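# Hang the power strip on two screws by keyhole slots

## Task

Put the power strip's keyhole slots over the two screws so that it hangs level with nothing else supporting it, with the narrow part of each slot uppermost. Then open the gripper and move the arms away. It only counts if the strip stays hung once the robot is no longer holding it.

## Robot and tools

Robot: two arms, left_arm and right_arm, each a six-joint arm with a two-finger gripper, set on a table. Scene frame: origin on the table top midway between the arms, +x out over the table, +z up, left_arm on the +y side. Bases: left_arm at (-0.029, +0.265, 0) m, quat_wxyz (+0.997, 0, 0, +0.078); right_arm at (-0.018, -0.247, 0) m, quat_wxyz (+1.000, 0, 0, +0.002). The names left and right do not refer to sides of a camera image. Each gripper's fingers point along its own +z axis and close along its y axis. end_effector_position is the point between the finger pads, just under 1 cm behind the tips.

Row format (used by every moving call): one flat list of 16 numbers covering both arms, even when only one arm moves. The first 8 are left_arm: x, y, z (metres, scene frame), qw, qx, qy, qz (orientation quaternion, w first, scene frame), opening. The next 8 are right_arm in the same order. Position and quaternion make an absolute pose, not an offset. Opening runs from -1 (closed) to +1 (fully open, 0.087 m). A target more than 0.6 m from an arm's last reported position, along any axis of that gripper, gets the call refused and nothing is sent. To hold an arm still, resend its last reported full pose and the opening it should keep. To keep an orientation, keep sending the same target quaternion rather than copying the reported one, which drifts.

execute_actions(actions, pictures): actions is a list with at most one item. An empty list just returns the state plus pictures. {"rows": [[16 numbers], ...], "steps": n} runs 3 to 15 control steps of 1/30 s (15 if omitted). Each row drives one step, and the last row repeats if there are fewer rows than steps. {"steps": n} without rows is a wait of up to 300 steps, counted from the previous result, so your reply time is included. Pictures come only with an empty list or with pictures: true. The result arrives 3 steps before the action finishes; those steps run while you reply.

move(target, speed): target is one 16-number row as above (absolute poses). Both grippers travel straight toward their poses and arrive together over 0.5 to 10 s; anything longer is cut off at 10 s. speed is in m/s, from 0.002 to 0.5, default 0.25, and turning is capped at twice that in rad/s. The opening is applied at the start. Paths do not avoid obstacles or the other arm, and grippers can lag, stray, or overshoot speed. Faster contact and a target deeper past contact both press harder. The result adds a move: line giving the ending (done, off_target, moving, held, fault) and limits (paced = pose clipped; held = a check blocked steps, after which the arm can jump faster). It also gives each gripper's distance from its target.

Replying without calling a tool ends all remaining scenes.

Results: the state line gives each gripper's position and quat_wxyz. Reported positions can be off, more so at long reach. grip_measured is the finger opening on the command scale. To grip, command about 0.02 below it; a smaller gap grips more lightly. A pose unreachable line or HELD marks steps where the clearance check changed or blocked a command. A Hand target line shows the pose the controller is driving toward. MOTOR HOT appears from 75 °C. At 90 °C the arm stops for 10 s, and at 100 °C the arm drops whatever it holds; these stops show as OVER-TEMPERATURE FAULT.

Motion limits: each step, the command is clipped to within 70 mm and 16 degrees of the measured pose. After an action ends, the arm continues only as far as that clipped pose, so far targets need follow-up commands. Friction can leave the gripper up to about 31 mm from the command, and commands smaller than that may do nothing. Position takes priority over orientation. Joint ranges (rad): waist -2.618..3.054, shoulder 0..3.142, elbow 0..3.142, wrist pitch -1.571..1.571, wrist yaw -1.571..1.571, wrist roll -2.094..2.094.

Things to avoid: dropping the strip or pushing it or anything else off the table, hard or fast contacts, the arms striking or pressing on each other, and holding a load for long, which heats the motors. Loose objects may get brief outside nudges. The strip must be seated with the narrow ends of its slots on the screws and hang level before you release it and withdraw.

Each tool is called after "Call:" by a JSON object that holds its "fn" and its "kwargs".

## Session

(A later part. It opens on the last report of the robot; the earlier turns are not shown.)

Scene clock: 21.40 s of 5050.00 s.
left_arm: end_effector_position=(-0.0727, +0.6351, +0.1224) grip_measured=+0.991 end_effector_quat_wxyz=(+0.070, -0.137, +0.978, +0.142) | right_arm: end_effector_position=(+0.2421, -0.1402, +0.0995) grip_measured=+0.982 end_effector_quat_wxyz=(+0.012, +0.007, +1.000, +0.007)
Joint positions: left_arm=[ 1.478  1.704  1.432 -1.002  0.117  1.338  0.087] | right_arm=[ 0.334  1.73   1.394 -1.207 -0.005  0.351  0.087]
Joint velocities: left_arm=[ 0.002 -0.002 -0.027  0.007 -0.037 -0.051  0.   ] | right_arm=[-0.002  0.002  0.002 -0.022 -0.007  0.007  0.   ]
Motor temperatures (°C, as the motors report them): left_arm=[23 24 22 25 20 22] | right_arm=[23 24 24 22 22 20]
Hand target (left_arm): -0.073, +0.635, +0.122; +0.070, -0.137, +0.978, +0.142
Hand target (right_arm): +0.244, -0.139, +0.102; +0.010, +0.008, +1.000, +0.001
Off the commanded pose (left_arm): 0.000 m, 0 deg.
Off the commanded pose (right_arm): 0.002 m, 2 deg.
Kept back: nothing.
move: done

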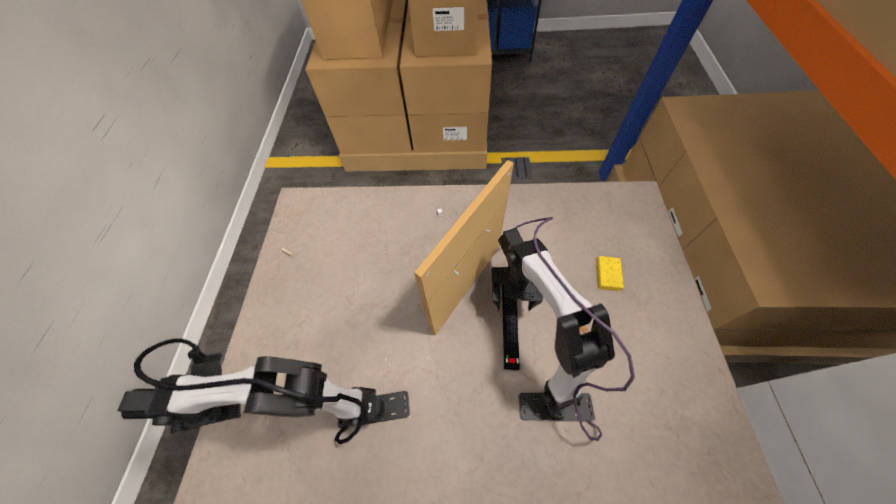

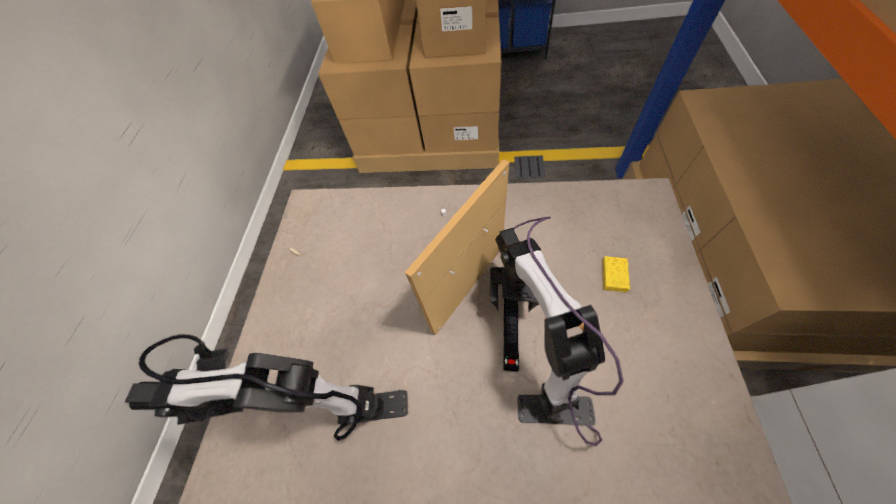

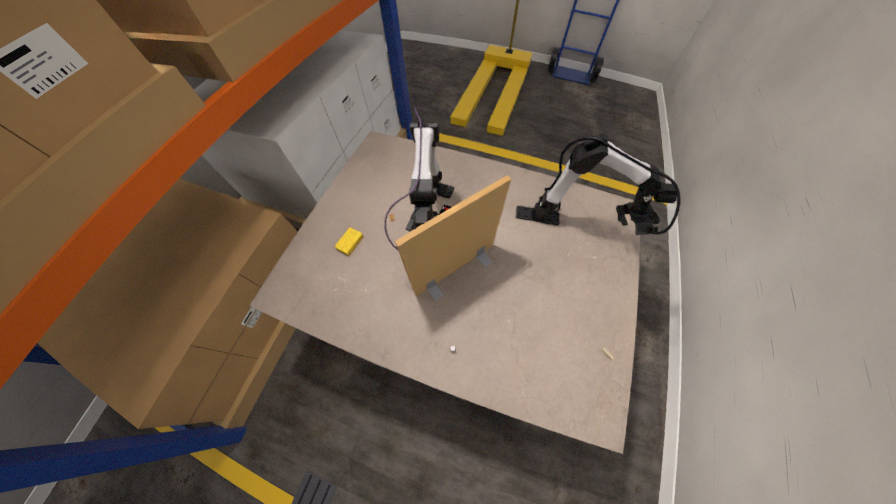

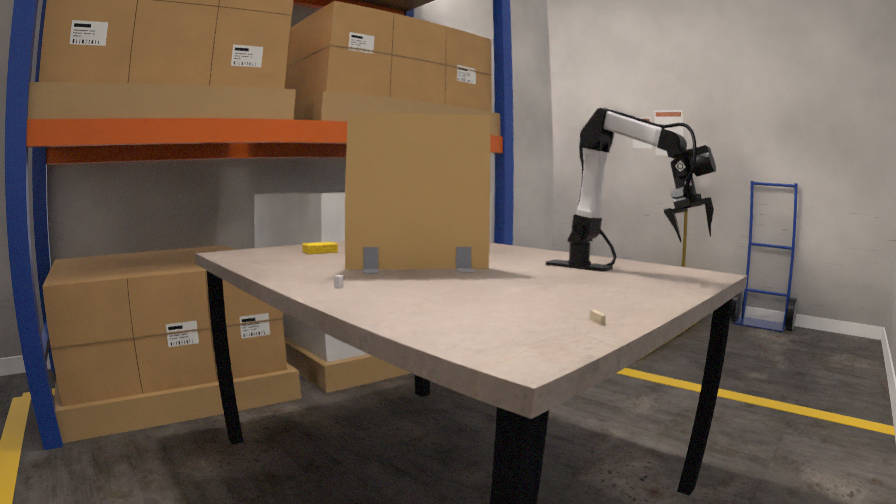

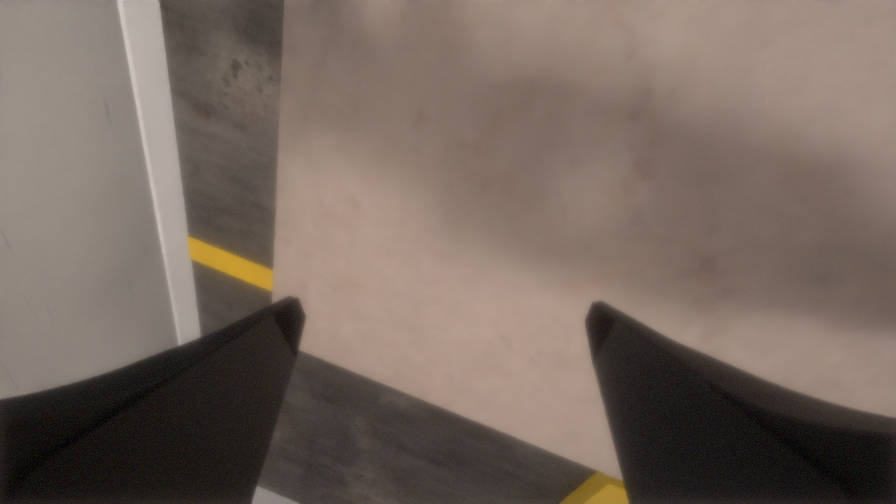

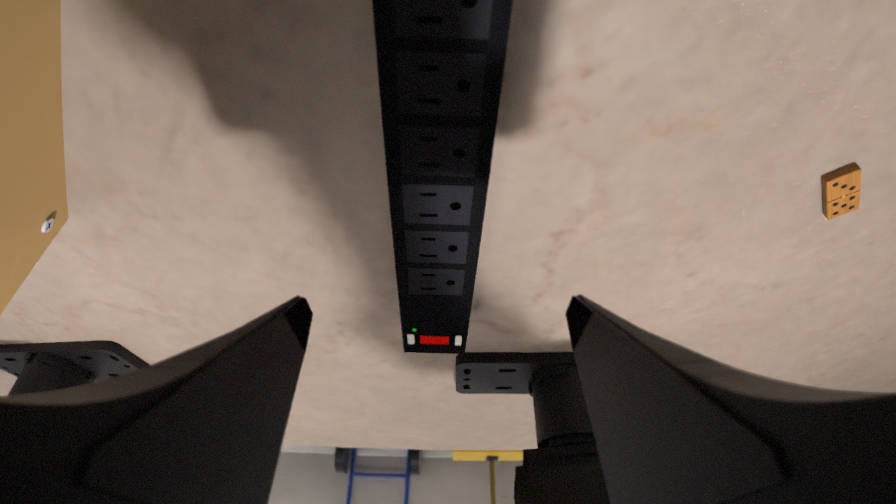

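Call:
{"fn": "move", "kwargs": {"target": [-0.0727,0.6351,0.1224,0.07,-0.137,0.978,0.142,1,0.23,-0.138,0.014,0,0,1,0,1], "speed": 0.1}}

Call:
{"fn": "move", "kwargs": {"target": [-0.0727,0.6351,0.1224,0.07,-0.137,0.978,0.142,1,0.23,-0.138,0.014,0,0,1,0,-0.2]}}

Call:
{"fn": "move", "kwargs": {"target": [-0.0727,0.6351,0.1224,0.07,-0.137,0.978,0.142,1,0.23,-0.15,0.1,0,0,1,0,-0.2], "speed": 0.15}}

Call:
{"fn": "move", "kwargs": {"target": [-0.0727,0.6351,0.1224,0.07,-0.137,0.978,0.142,1,0.305,-0.095,0.15,0.201,0.201,0.678,0.678,-0.2], "speed": 0.2}}

Scene clock: 23.07 s of 5050.00 s.
left_arm: end_effector_position=(-0.0727, +0.6351, +0.1224) grip_measured=+0.991 end_effector_quat_wxyz=(+0.070, -0.137, +0.978, +0.142) | right_arm: end_effector_position=(+0.2323, -0.1398, +0.0211) grip_measured=+0.982 end_effector_quat_wxyz=(+0.002, +0.000, +1.000, +0.003)
Joint positions: left_arm=[ 1.478  1.704  1.432 -1.002  0.117  1.338  0.087] | right_arm=[ 0.348  1.792  1.143 -0.915 -0.003  0.352  0.087]
Joint velocities: left_arm=[-0.022 -0.007  0.007 -0.066  0.066 -0.007  0.   ] | right_arm=[ 0.012 -0.002 -0.022 -0.007 -0.007 -0.066  0.001]
Motor temperatures (°C, as the motors report them): left_arm=[23 24 22 25 20 22] | right_arm=[23 24 24 22 22 20]
Hand target (left_arm): -0.073, +0.635, +0.122; +0.070, -0.137, +0.978, +0.142
Hand target (right_arm): +0.230, -0.138, +0.014; +0.000, -0.000, +1.000, +0.000
Off the commanded pose (left_arm): 0.000 m, 0 deg.
Off the commanded pose (right_arm): 0.008 m, 0 deg.
Kept back: nothing.
move: done

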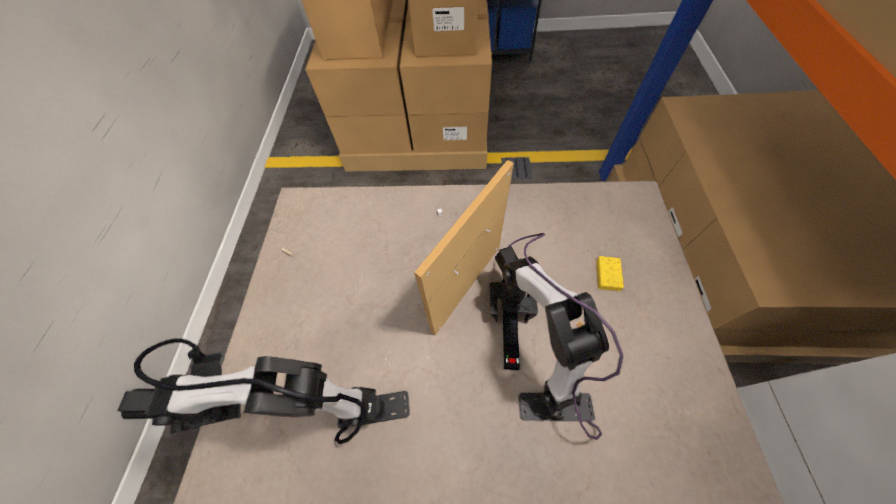

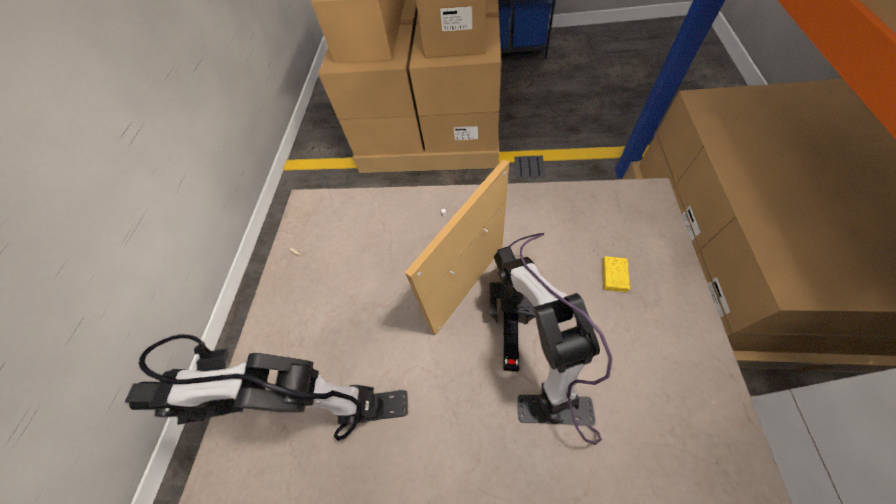

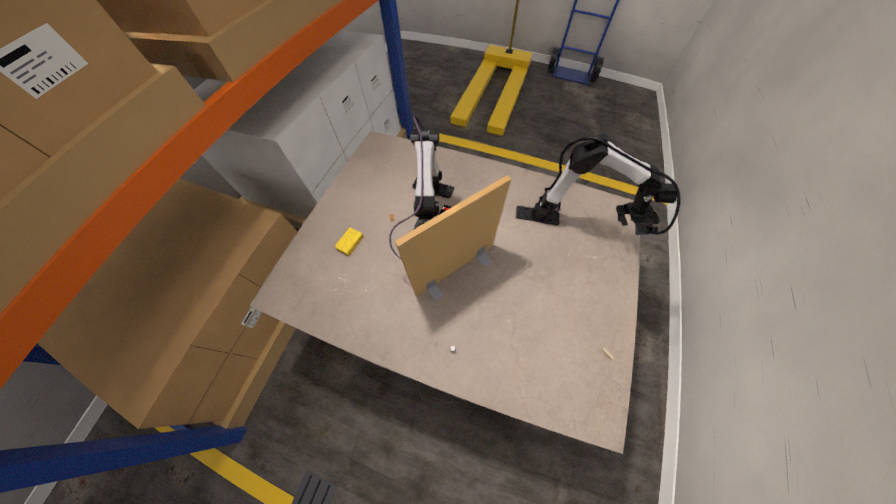

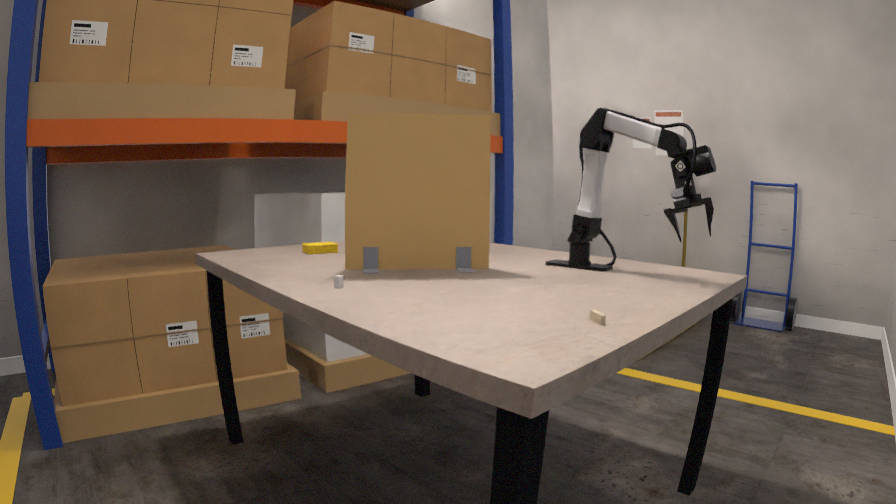

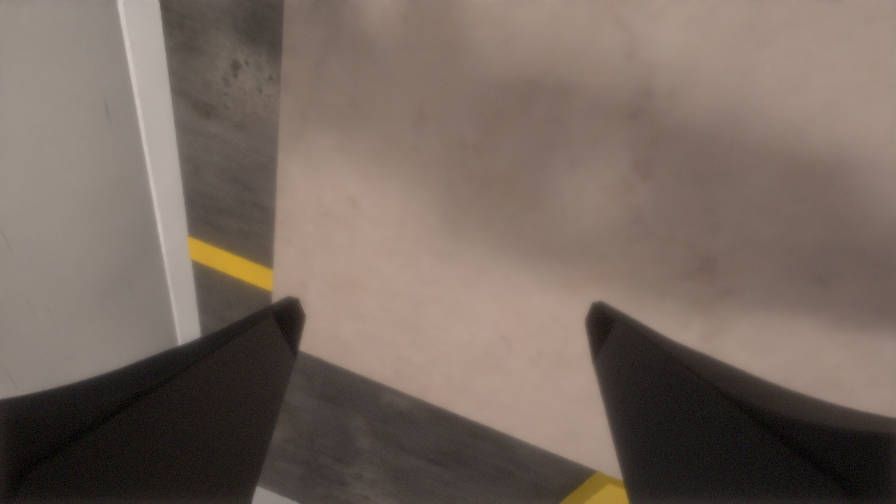

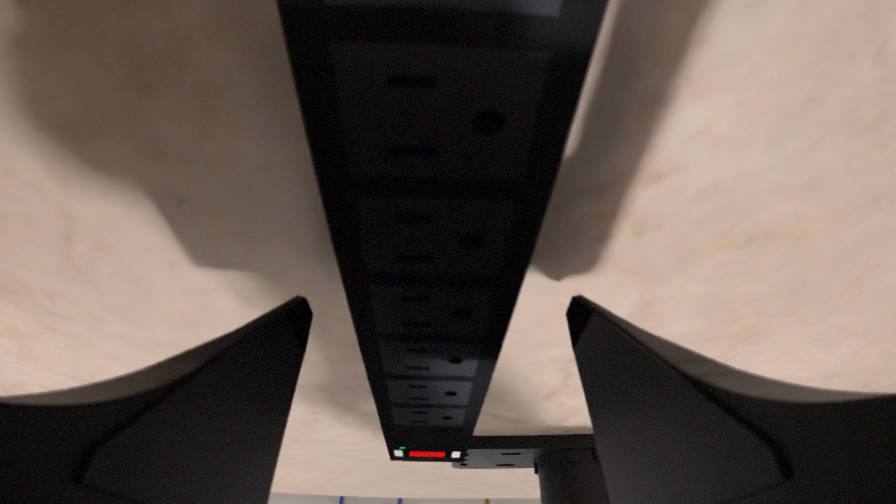

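Scene clock: 23.77 s of 5050.00 s.
left_arm: end_effector_position=(-0.0727, +0.6351, +0.1224) grip_measured=+0.991 end_effector_quat_wxyz=(+0.070, -0.137, +0.978, +0.142) | right_arm: end_effector_position=(+0.2324, -0.1394, +0.0211) grip_measured=-0.060 end_effector_quat_wxyz=(+0.002, +0.001, +1.000, +0.004)
Joint positions: left_arm=[ 1.478  1.704  1.432 -1.002  0.117  1.338  0.087] | right_arm=[ 0.348  1.792  1.143 -0.915 -0.005  0.354  0.041]
Joint velocities: left_arm=[-0.002 -0.007 -0.012 -0.007 -0.037  0.066 -0.001] | right_arm=[ 0.017 -0.002 -0.002 -0.066 -0.037 -0.051 -0.   ]
Motor temperatures (°C, as the motors report them): left_arm=[23 24 22 25 20 22] | right_arm=[23 24 24 22 22 20]
Hand target (left_arm): -0.073, +0.635, +0.122; +0.070, -0.137, +0.978, +0.142
Hand target (right_arm): +0.230, -0.138, +0.014; -0.000, -0.000, +1.000, -0.000
Off the commanded pose (left_arm): 0.000 m, 0 deg.
Off the commanded pose (right_arm): 0.008 m, 1 deg.
Kept back: nothing.
move: done

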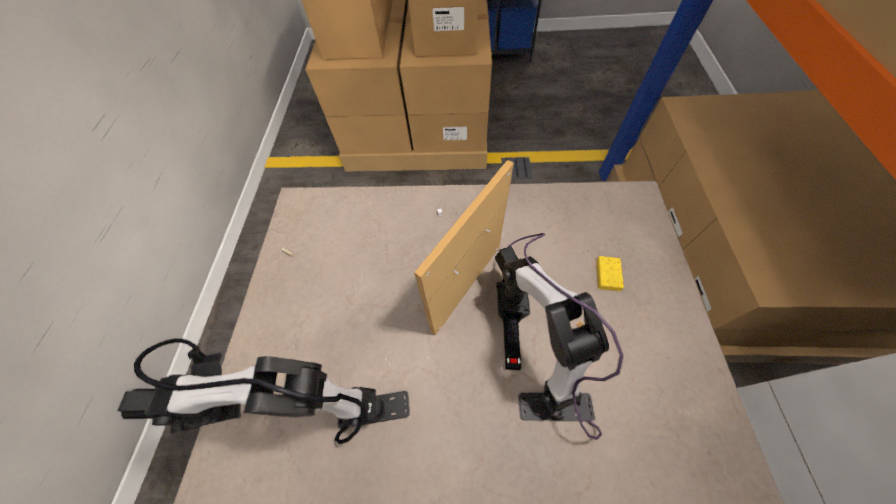

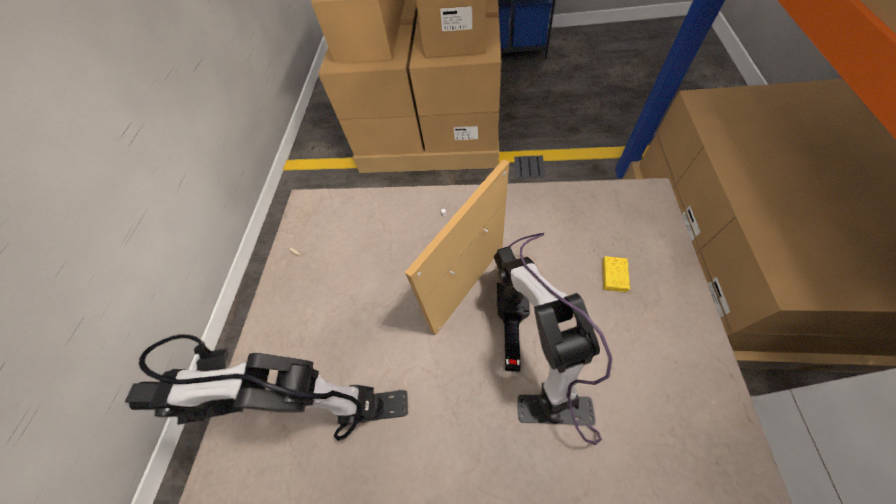

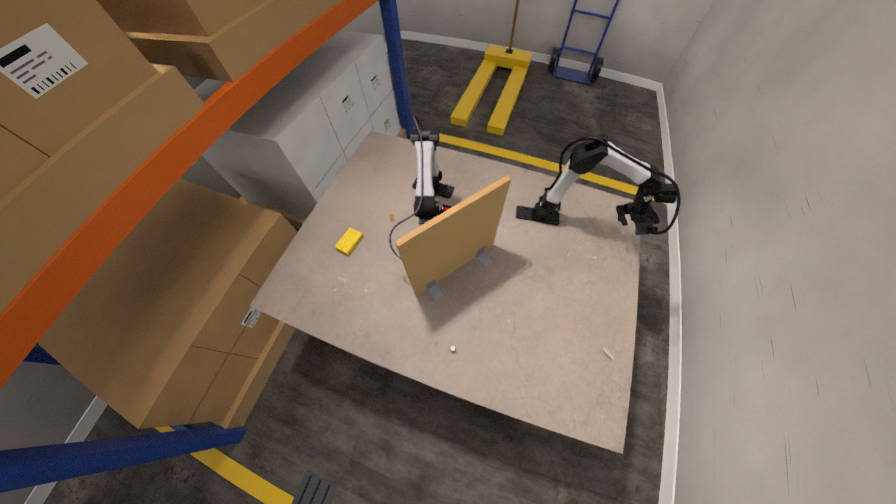

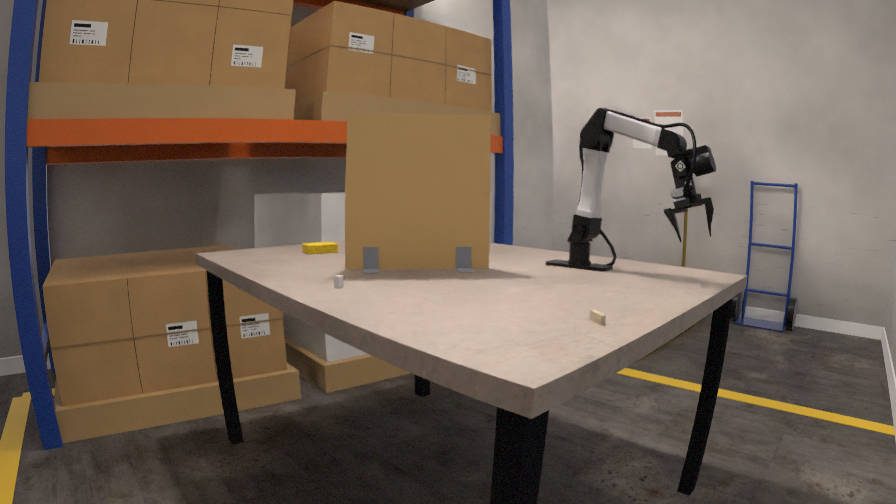

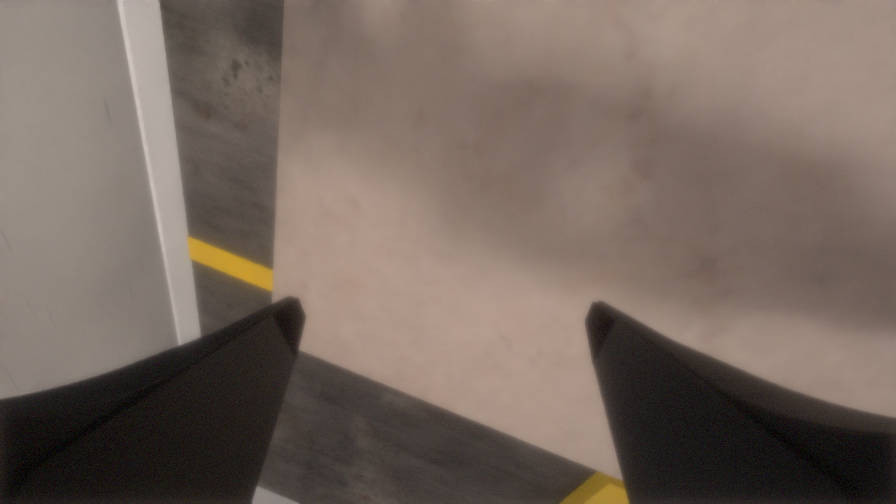

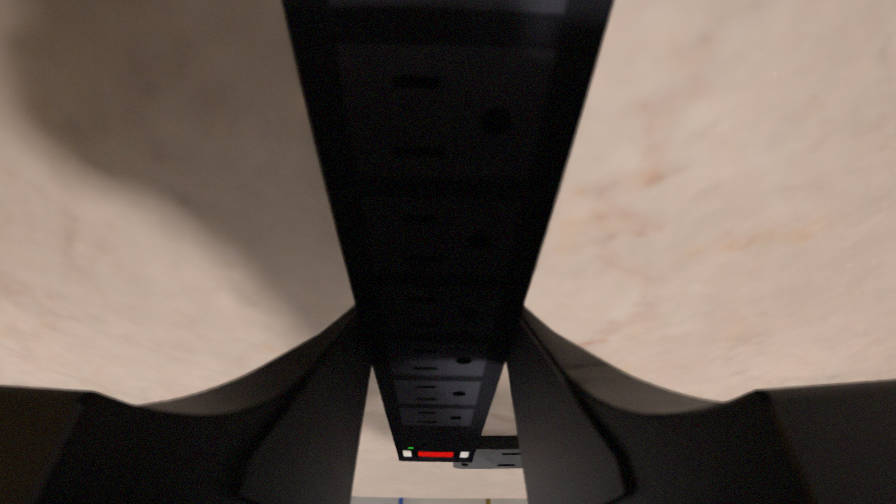

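Scene clock: 24.93 s of 5050.00 s.
left_arm: end_effector_position=(-0.0727, +0.6351, +0.1224) grip_measured=+0.991 end_effector_quat_wxyz=(+0.070, -0.137, +0.978, +0.142) | right_arm: end_effector_position=(+0.2308, -0.1472, +0.0826) grip_measured=-0.061 end_effector_quat_wxyz=(-0.006, -0.001, +1.000, -0.004)
Joint positions: left_arm=[ 1.478  1.704  1.432 -1.002  0.117  1.338  0.087] | right_arm=[ 0.331  1.729  1.319 -1.174  0.003  0.333  0.041]
Joint velocities: left_arm=[ 0.007 -0.017  0.002  0.007 -0.007 -0.051  0.   ] | right_arm=[-0.012  0.007  0.002  0.022 -0.022 -0.007  0.   ]
Motor temperatures (°C, as the motors report them): left_arm=[23 25 23 25 20 22] | right_arm=[23 24 25 22 22 20]
Hand target (left_arm): -0.073, +0.635, +0.122; +0.070, -0.137, +0.978, +0.142
Hand target (right_arm): +0.230, -0.150, +0.099; +0.000, -0.000, +1.000, -0.000
Off the commanded pose (left_arm): 0.000 m, 0 deg.
Off the commanded pose (right_arm): 0.018 m, 1 deg.
Kept back: nothing.
move: off_target (right_arm)

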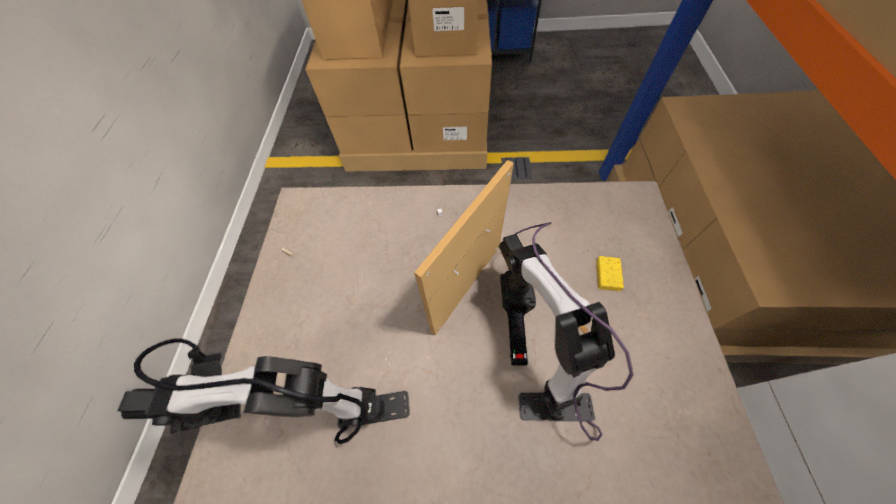

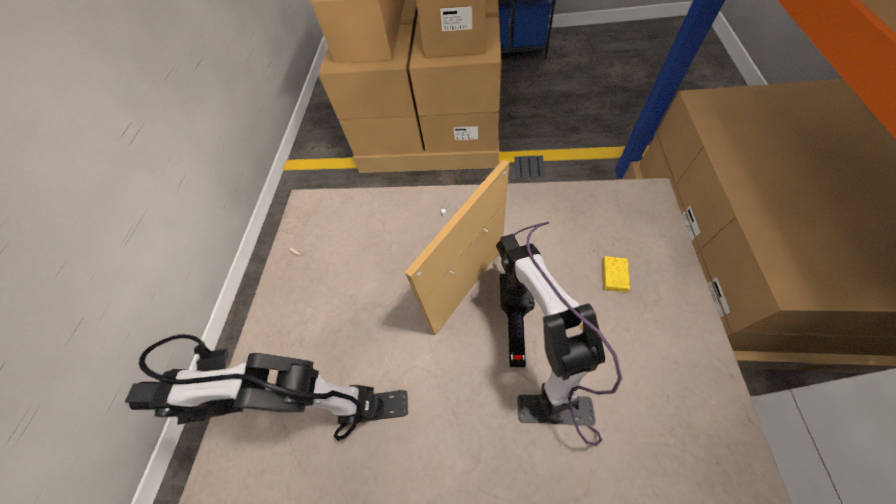

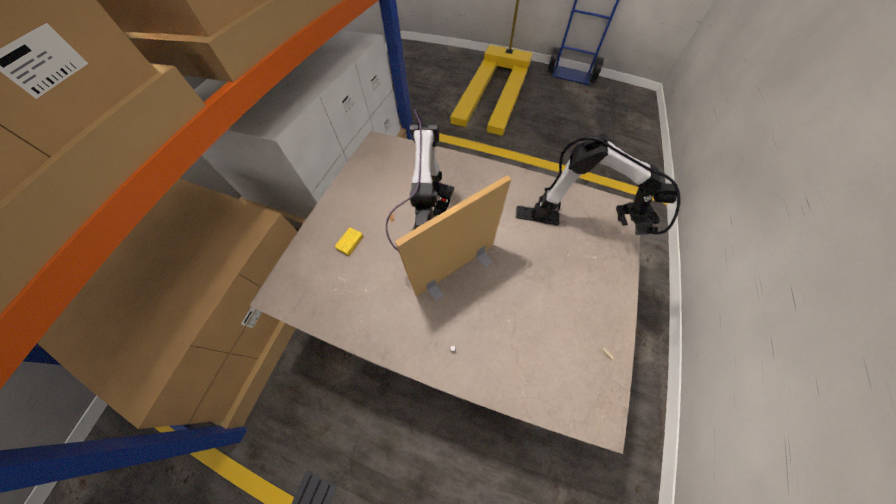

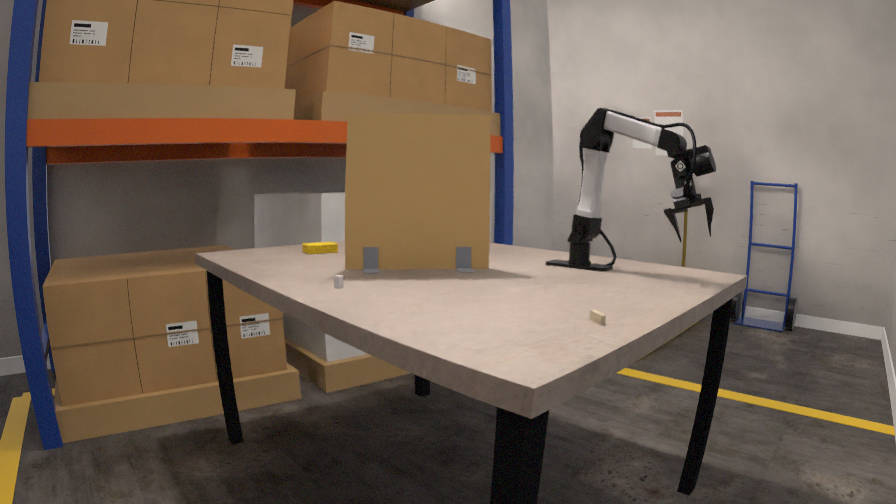

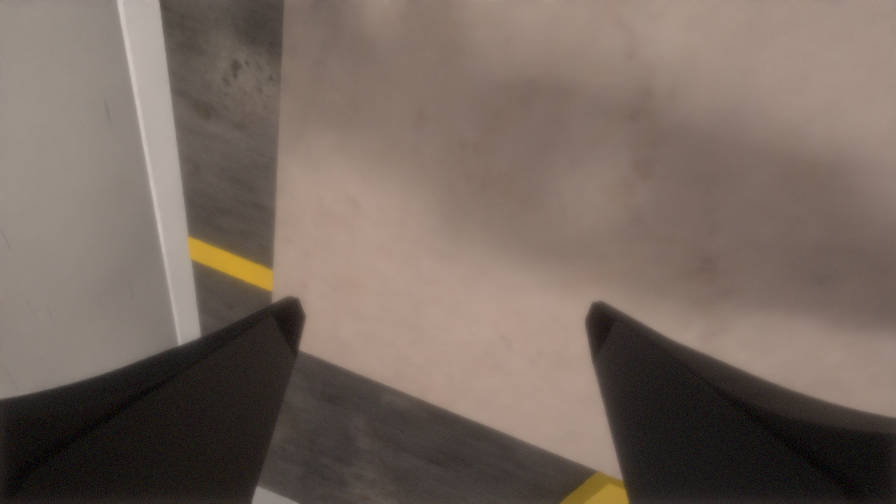

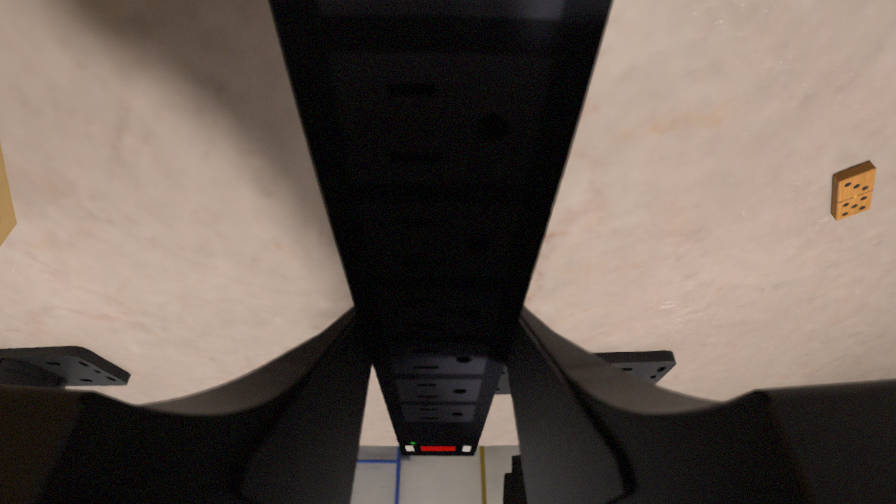

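Scene clock: 30.27 s of 5050.00 s.
left_arm: end_effector_position=(-0.0727, +0.6351, +0.1224) grip_measured=+0.991 end_effector_quat_wxyz=(+0.070, -0.137, +0.978, +0.142) | right_arm: end_effector_position=(+0.3072, -0.0975, +0.1364) grip_measured=-0.062 end_effector_quat_wxyz=(+0.182, +0.238, +0.686, +0.664)
Joint positions: left_arm=[ 1.478  1.704  1.432 -1.002  0.117  1.338  0.087] | right_arm=[-0.074  1.754  0.434  1.216 -1.037  1.546  0.041]
Joint velocities: left_arm=[-0.007  0.002 -0.002 -0.022 -0.095 -0.007 -0.   ] | right_arm=[-0.002 -0.007  0.012  0.095  0.022 -0.007 -0.   ]
Motor temperatures (°C, as the motors report them): left_arm=[23 25 23 25 20 22] | right_arm=[23 25 25 23 22 20]
Hand target (left_arm): -0.073, +0.635, +0.122; +0.070, -0.137, +0.978, +0.142
Hand target (right_arm): +0.304, -0.094, +0.151; +0.198, +0.210, +0.675, +0.679
Off the commanded pose (left_arm): 0.000 m, 0 deg.
Off the commanded pose (right_arm): 0.014 m, 5 deg.
Kept back: nothing.
move: off_target (right_arm)

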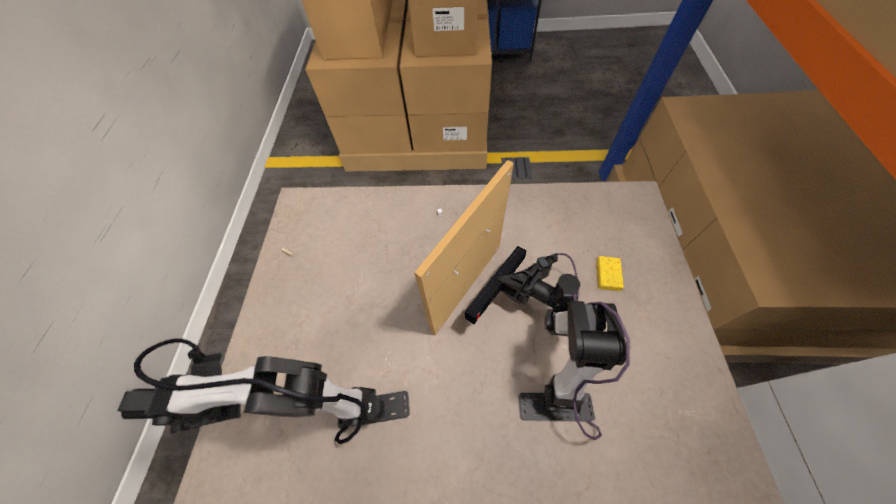

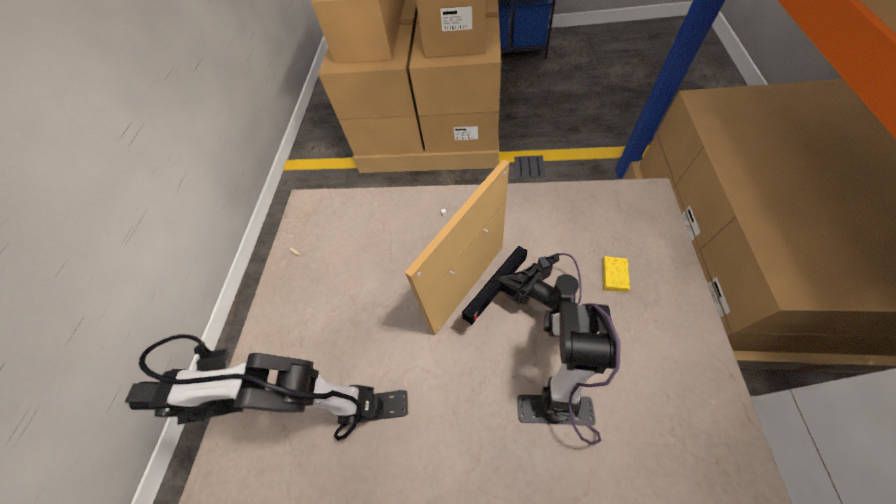

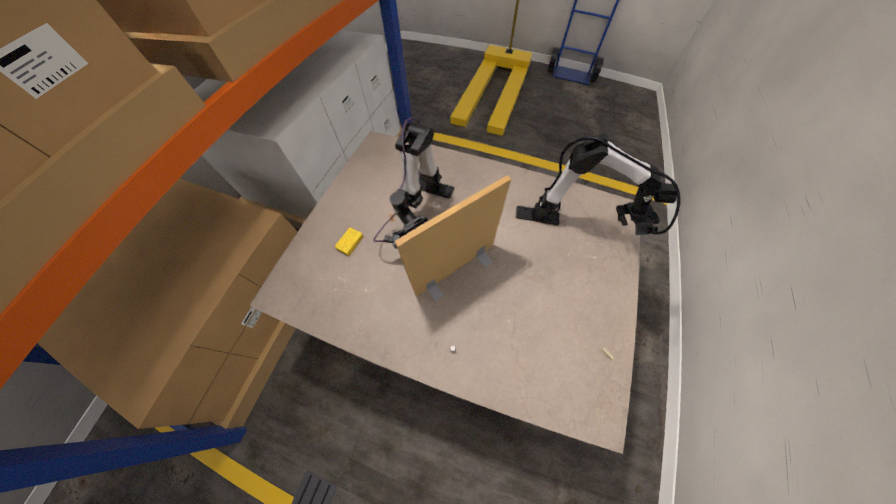

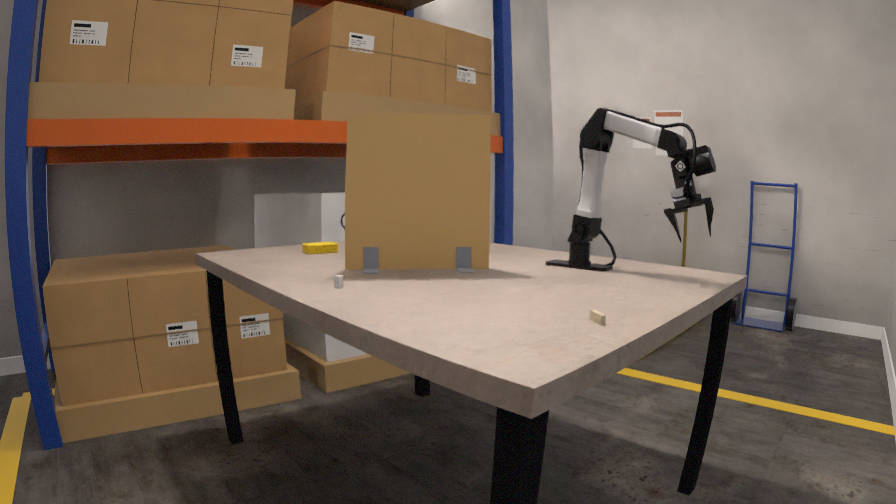

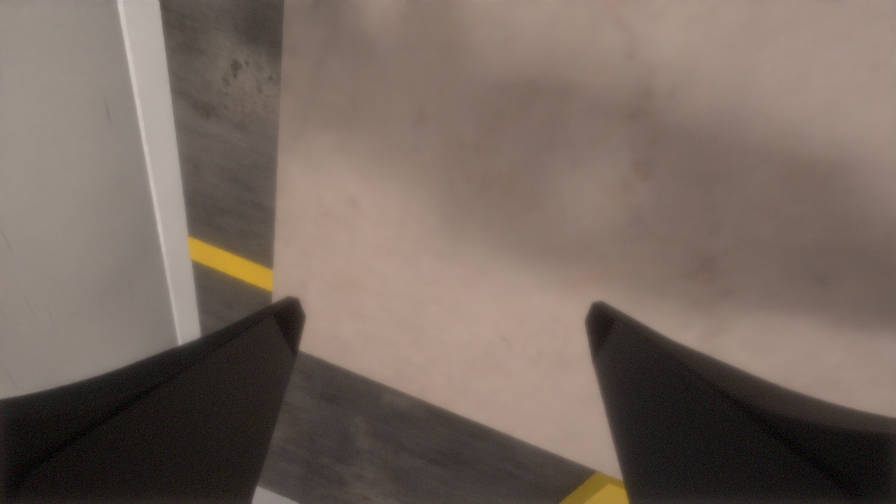

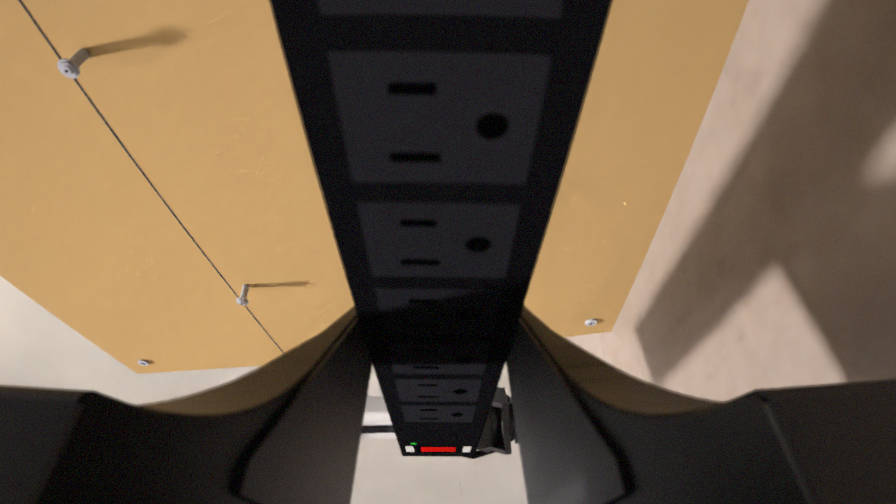

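Call:
{"fn": "move", "kwargs": {"target": [-0.0727,0.6351,0.1224,0.07,-0.137,0.978,0.142,1,0.325,-0.065,0.23,0.201,0.201,0.678,0.678,-0.2], "speed": 0.1}}

Scene clock: 32.10 s of 5050.00 s.
left_arm: end_effector_position=(-0.0727, +0.6351, +0.1224) grip_measured=+0.991 end_effector_quat_wxyz=(+0.070, -0.137, +0.978, +0.142) | right_arm: end_effector_position=(+0.3208, -0.0689, +0.1918) grip_measured=-0.062 end_effector_quat_wxyz=(+0.167, +0.244, +0.695, +0.655)
Joint positions: left_arm=[ 1.478  1.704  1.432 -1.002  0.117  1.338  0.087] | right_arm=[ 0.032  1.536  0.591  0.799 -0.943  1.54   0.041]
Joint velocities: left_arm=[ 0.017 -0.017 -0.007  0.037 -0.037 -0.007  0.   ] | right_arm=[ 0.002 -0.017 -0.007 -0.066  0.037  0.007  0.001]
Motor temperatures (°C, as the motors report them): left_arm=[23 25 23 25 20 22] | right_arm=[23 25 25 24 22 20]
Hand target (left_arm): -0.073, +0.635, +0.122; +0.070, -0.137, +0.978, +0.142
Hand target (right_arm): +0.322, -0.065, +0.230; +0.200, +0.201, +0.678, +0.678
Off the commanded pose (left_arm): 0.000 m, 0 deg.
Off the commanded pose (right_arm): 0.039 m, 7 deg.
Kept back: nothing.
move: off_target (right_arm)

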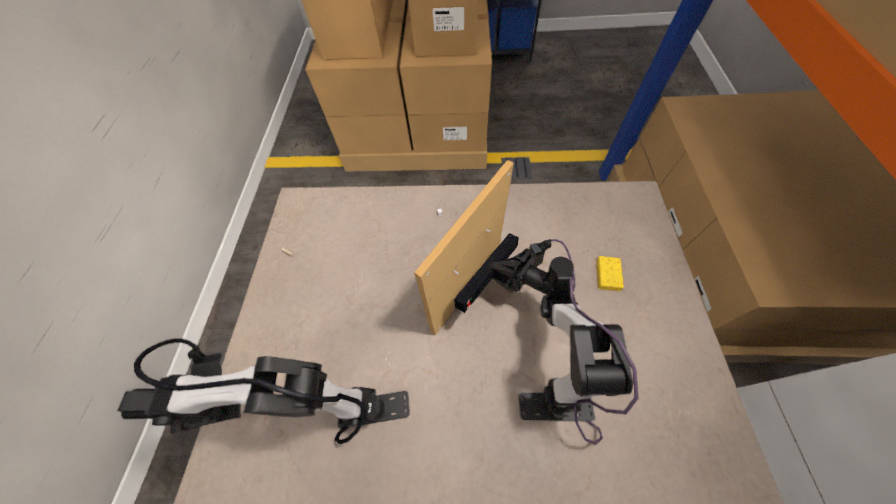

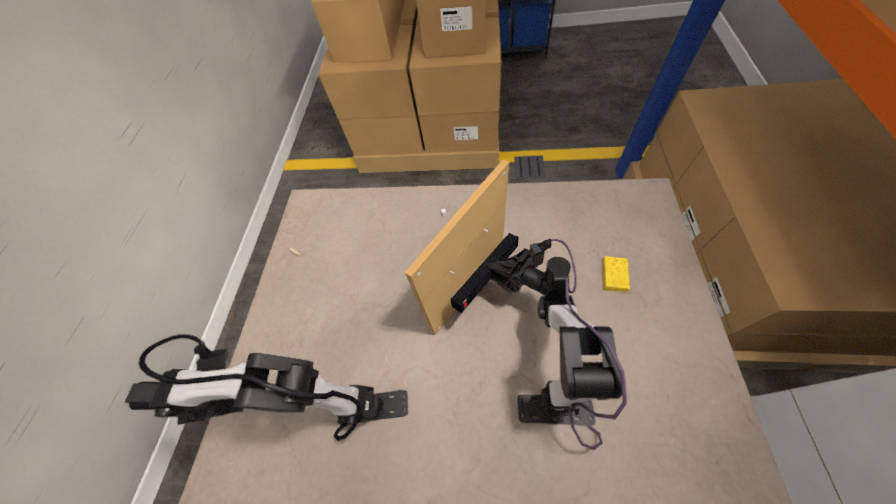

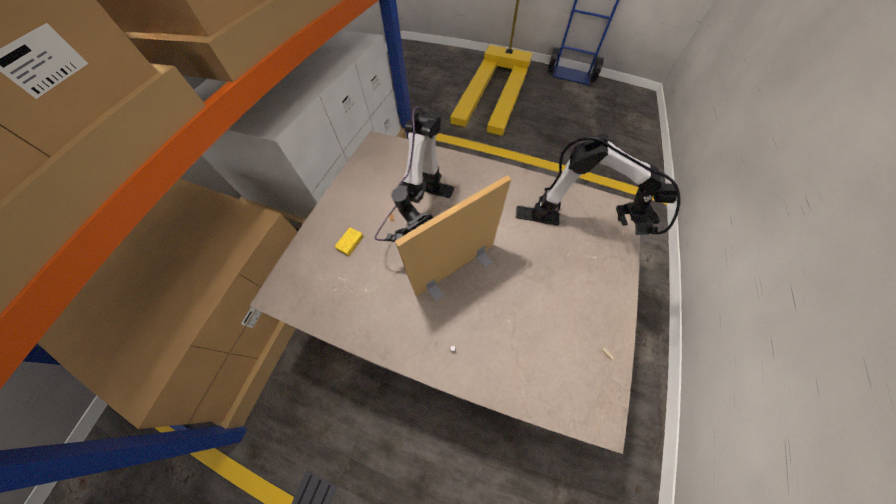

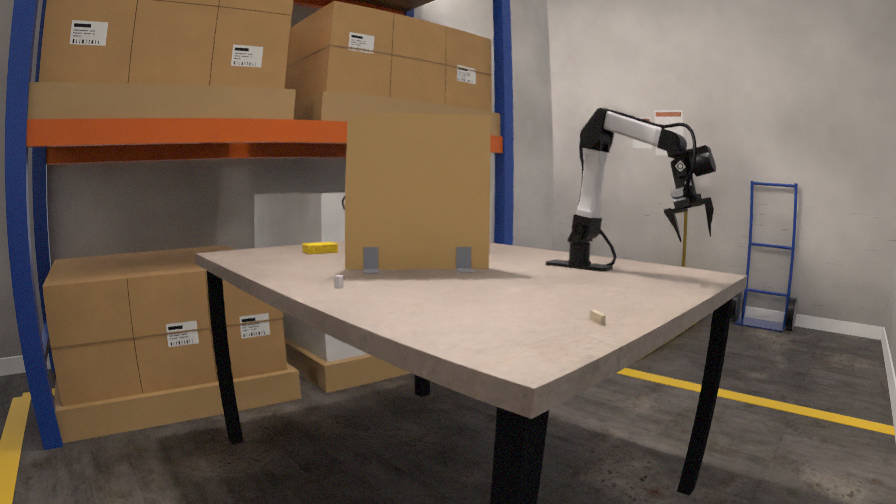

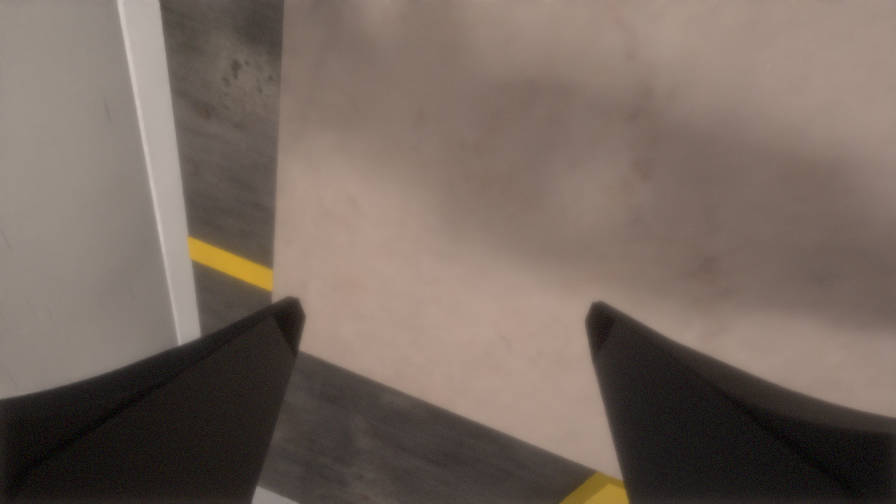

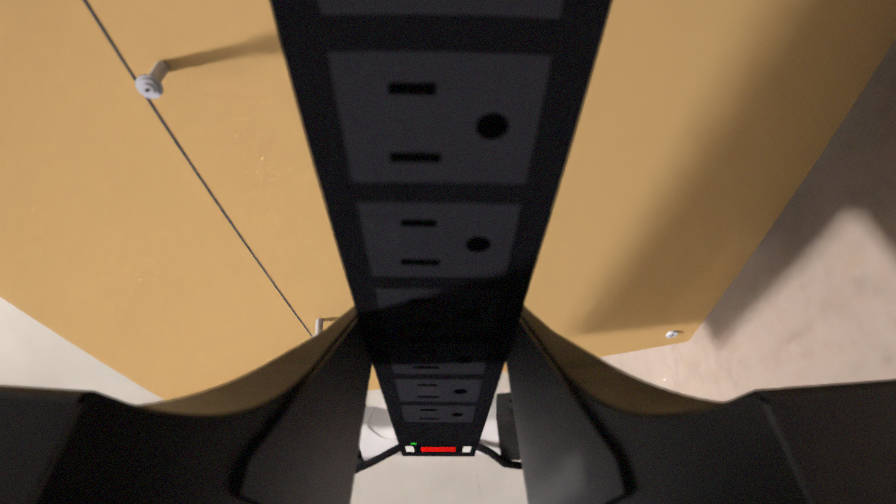

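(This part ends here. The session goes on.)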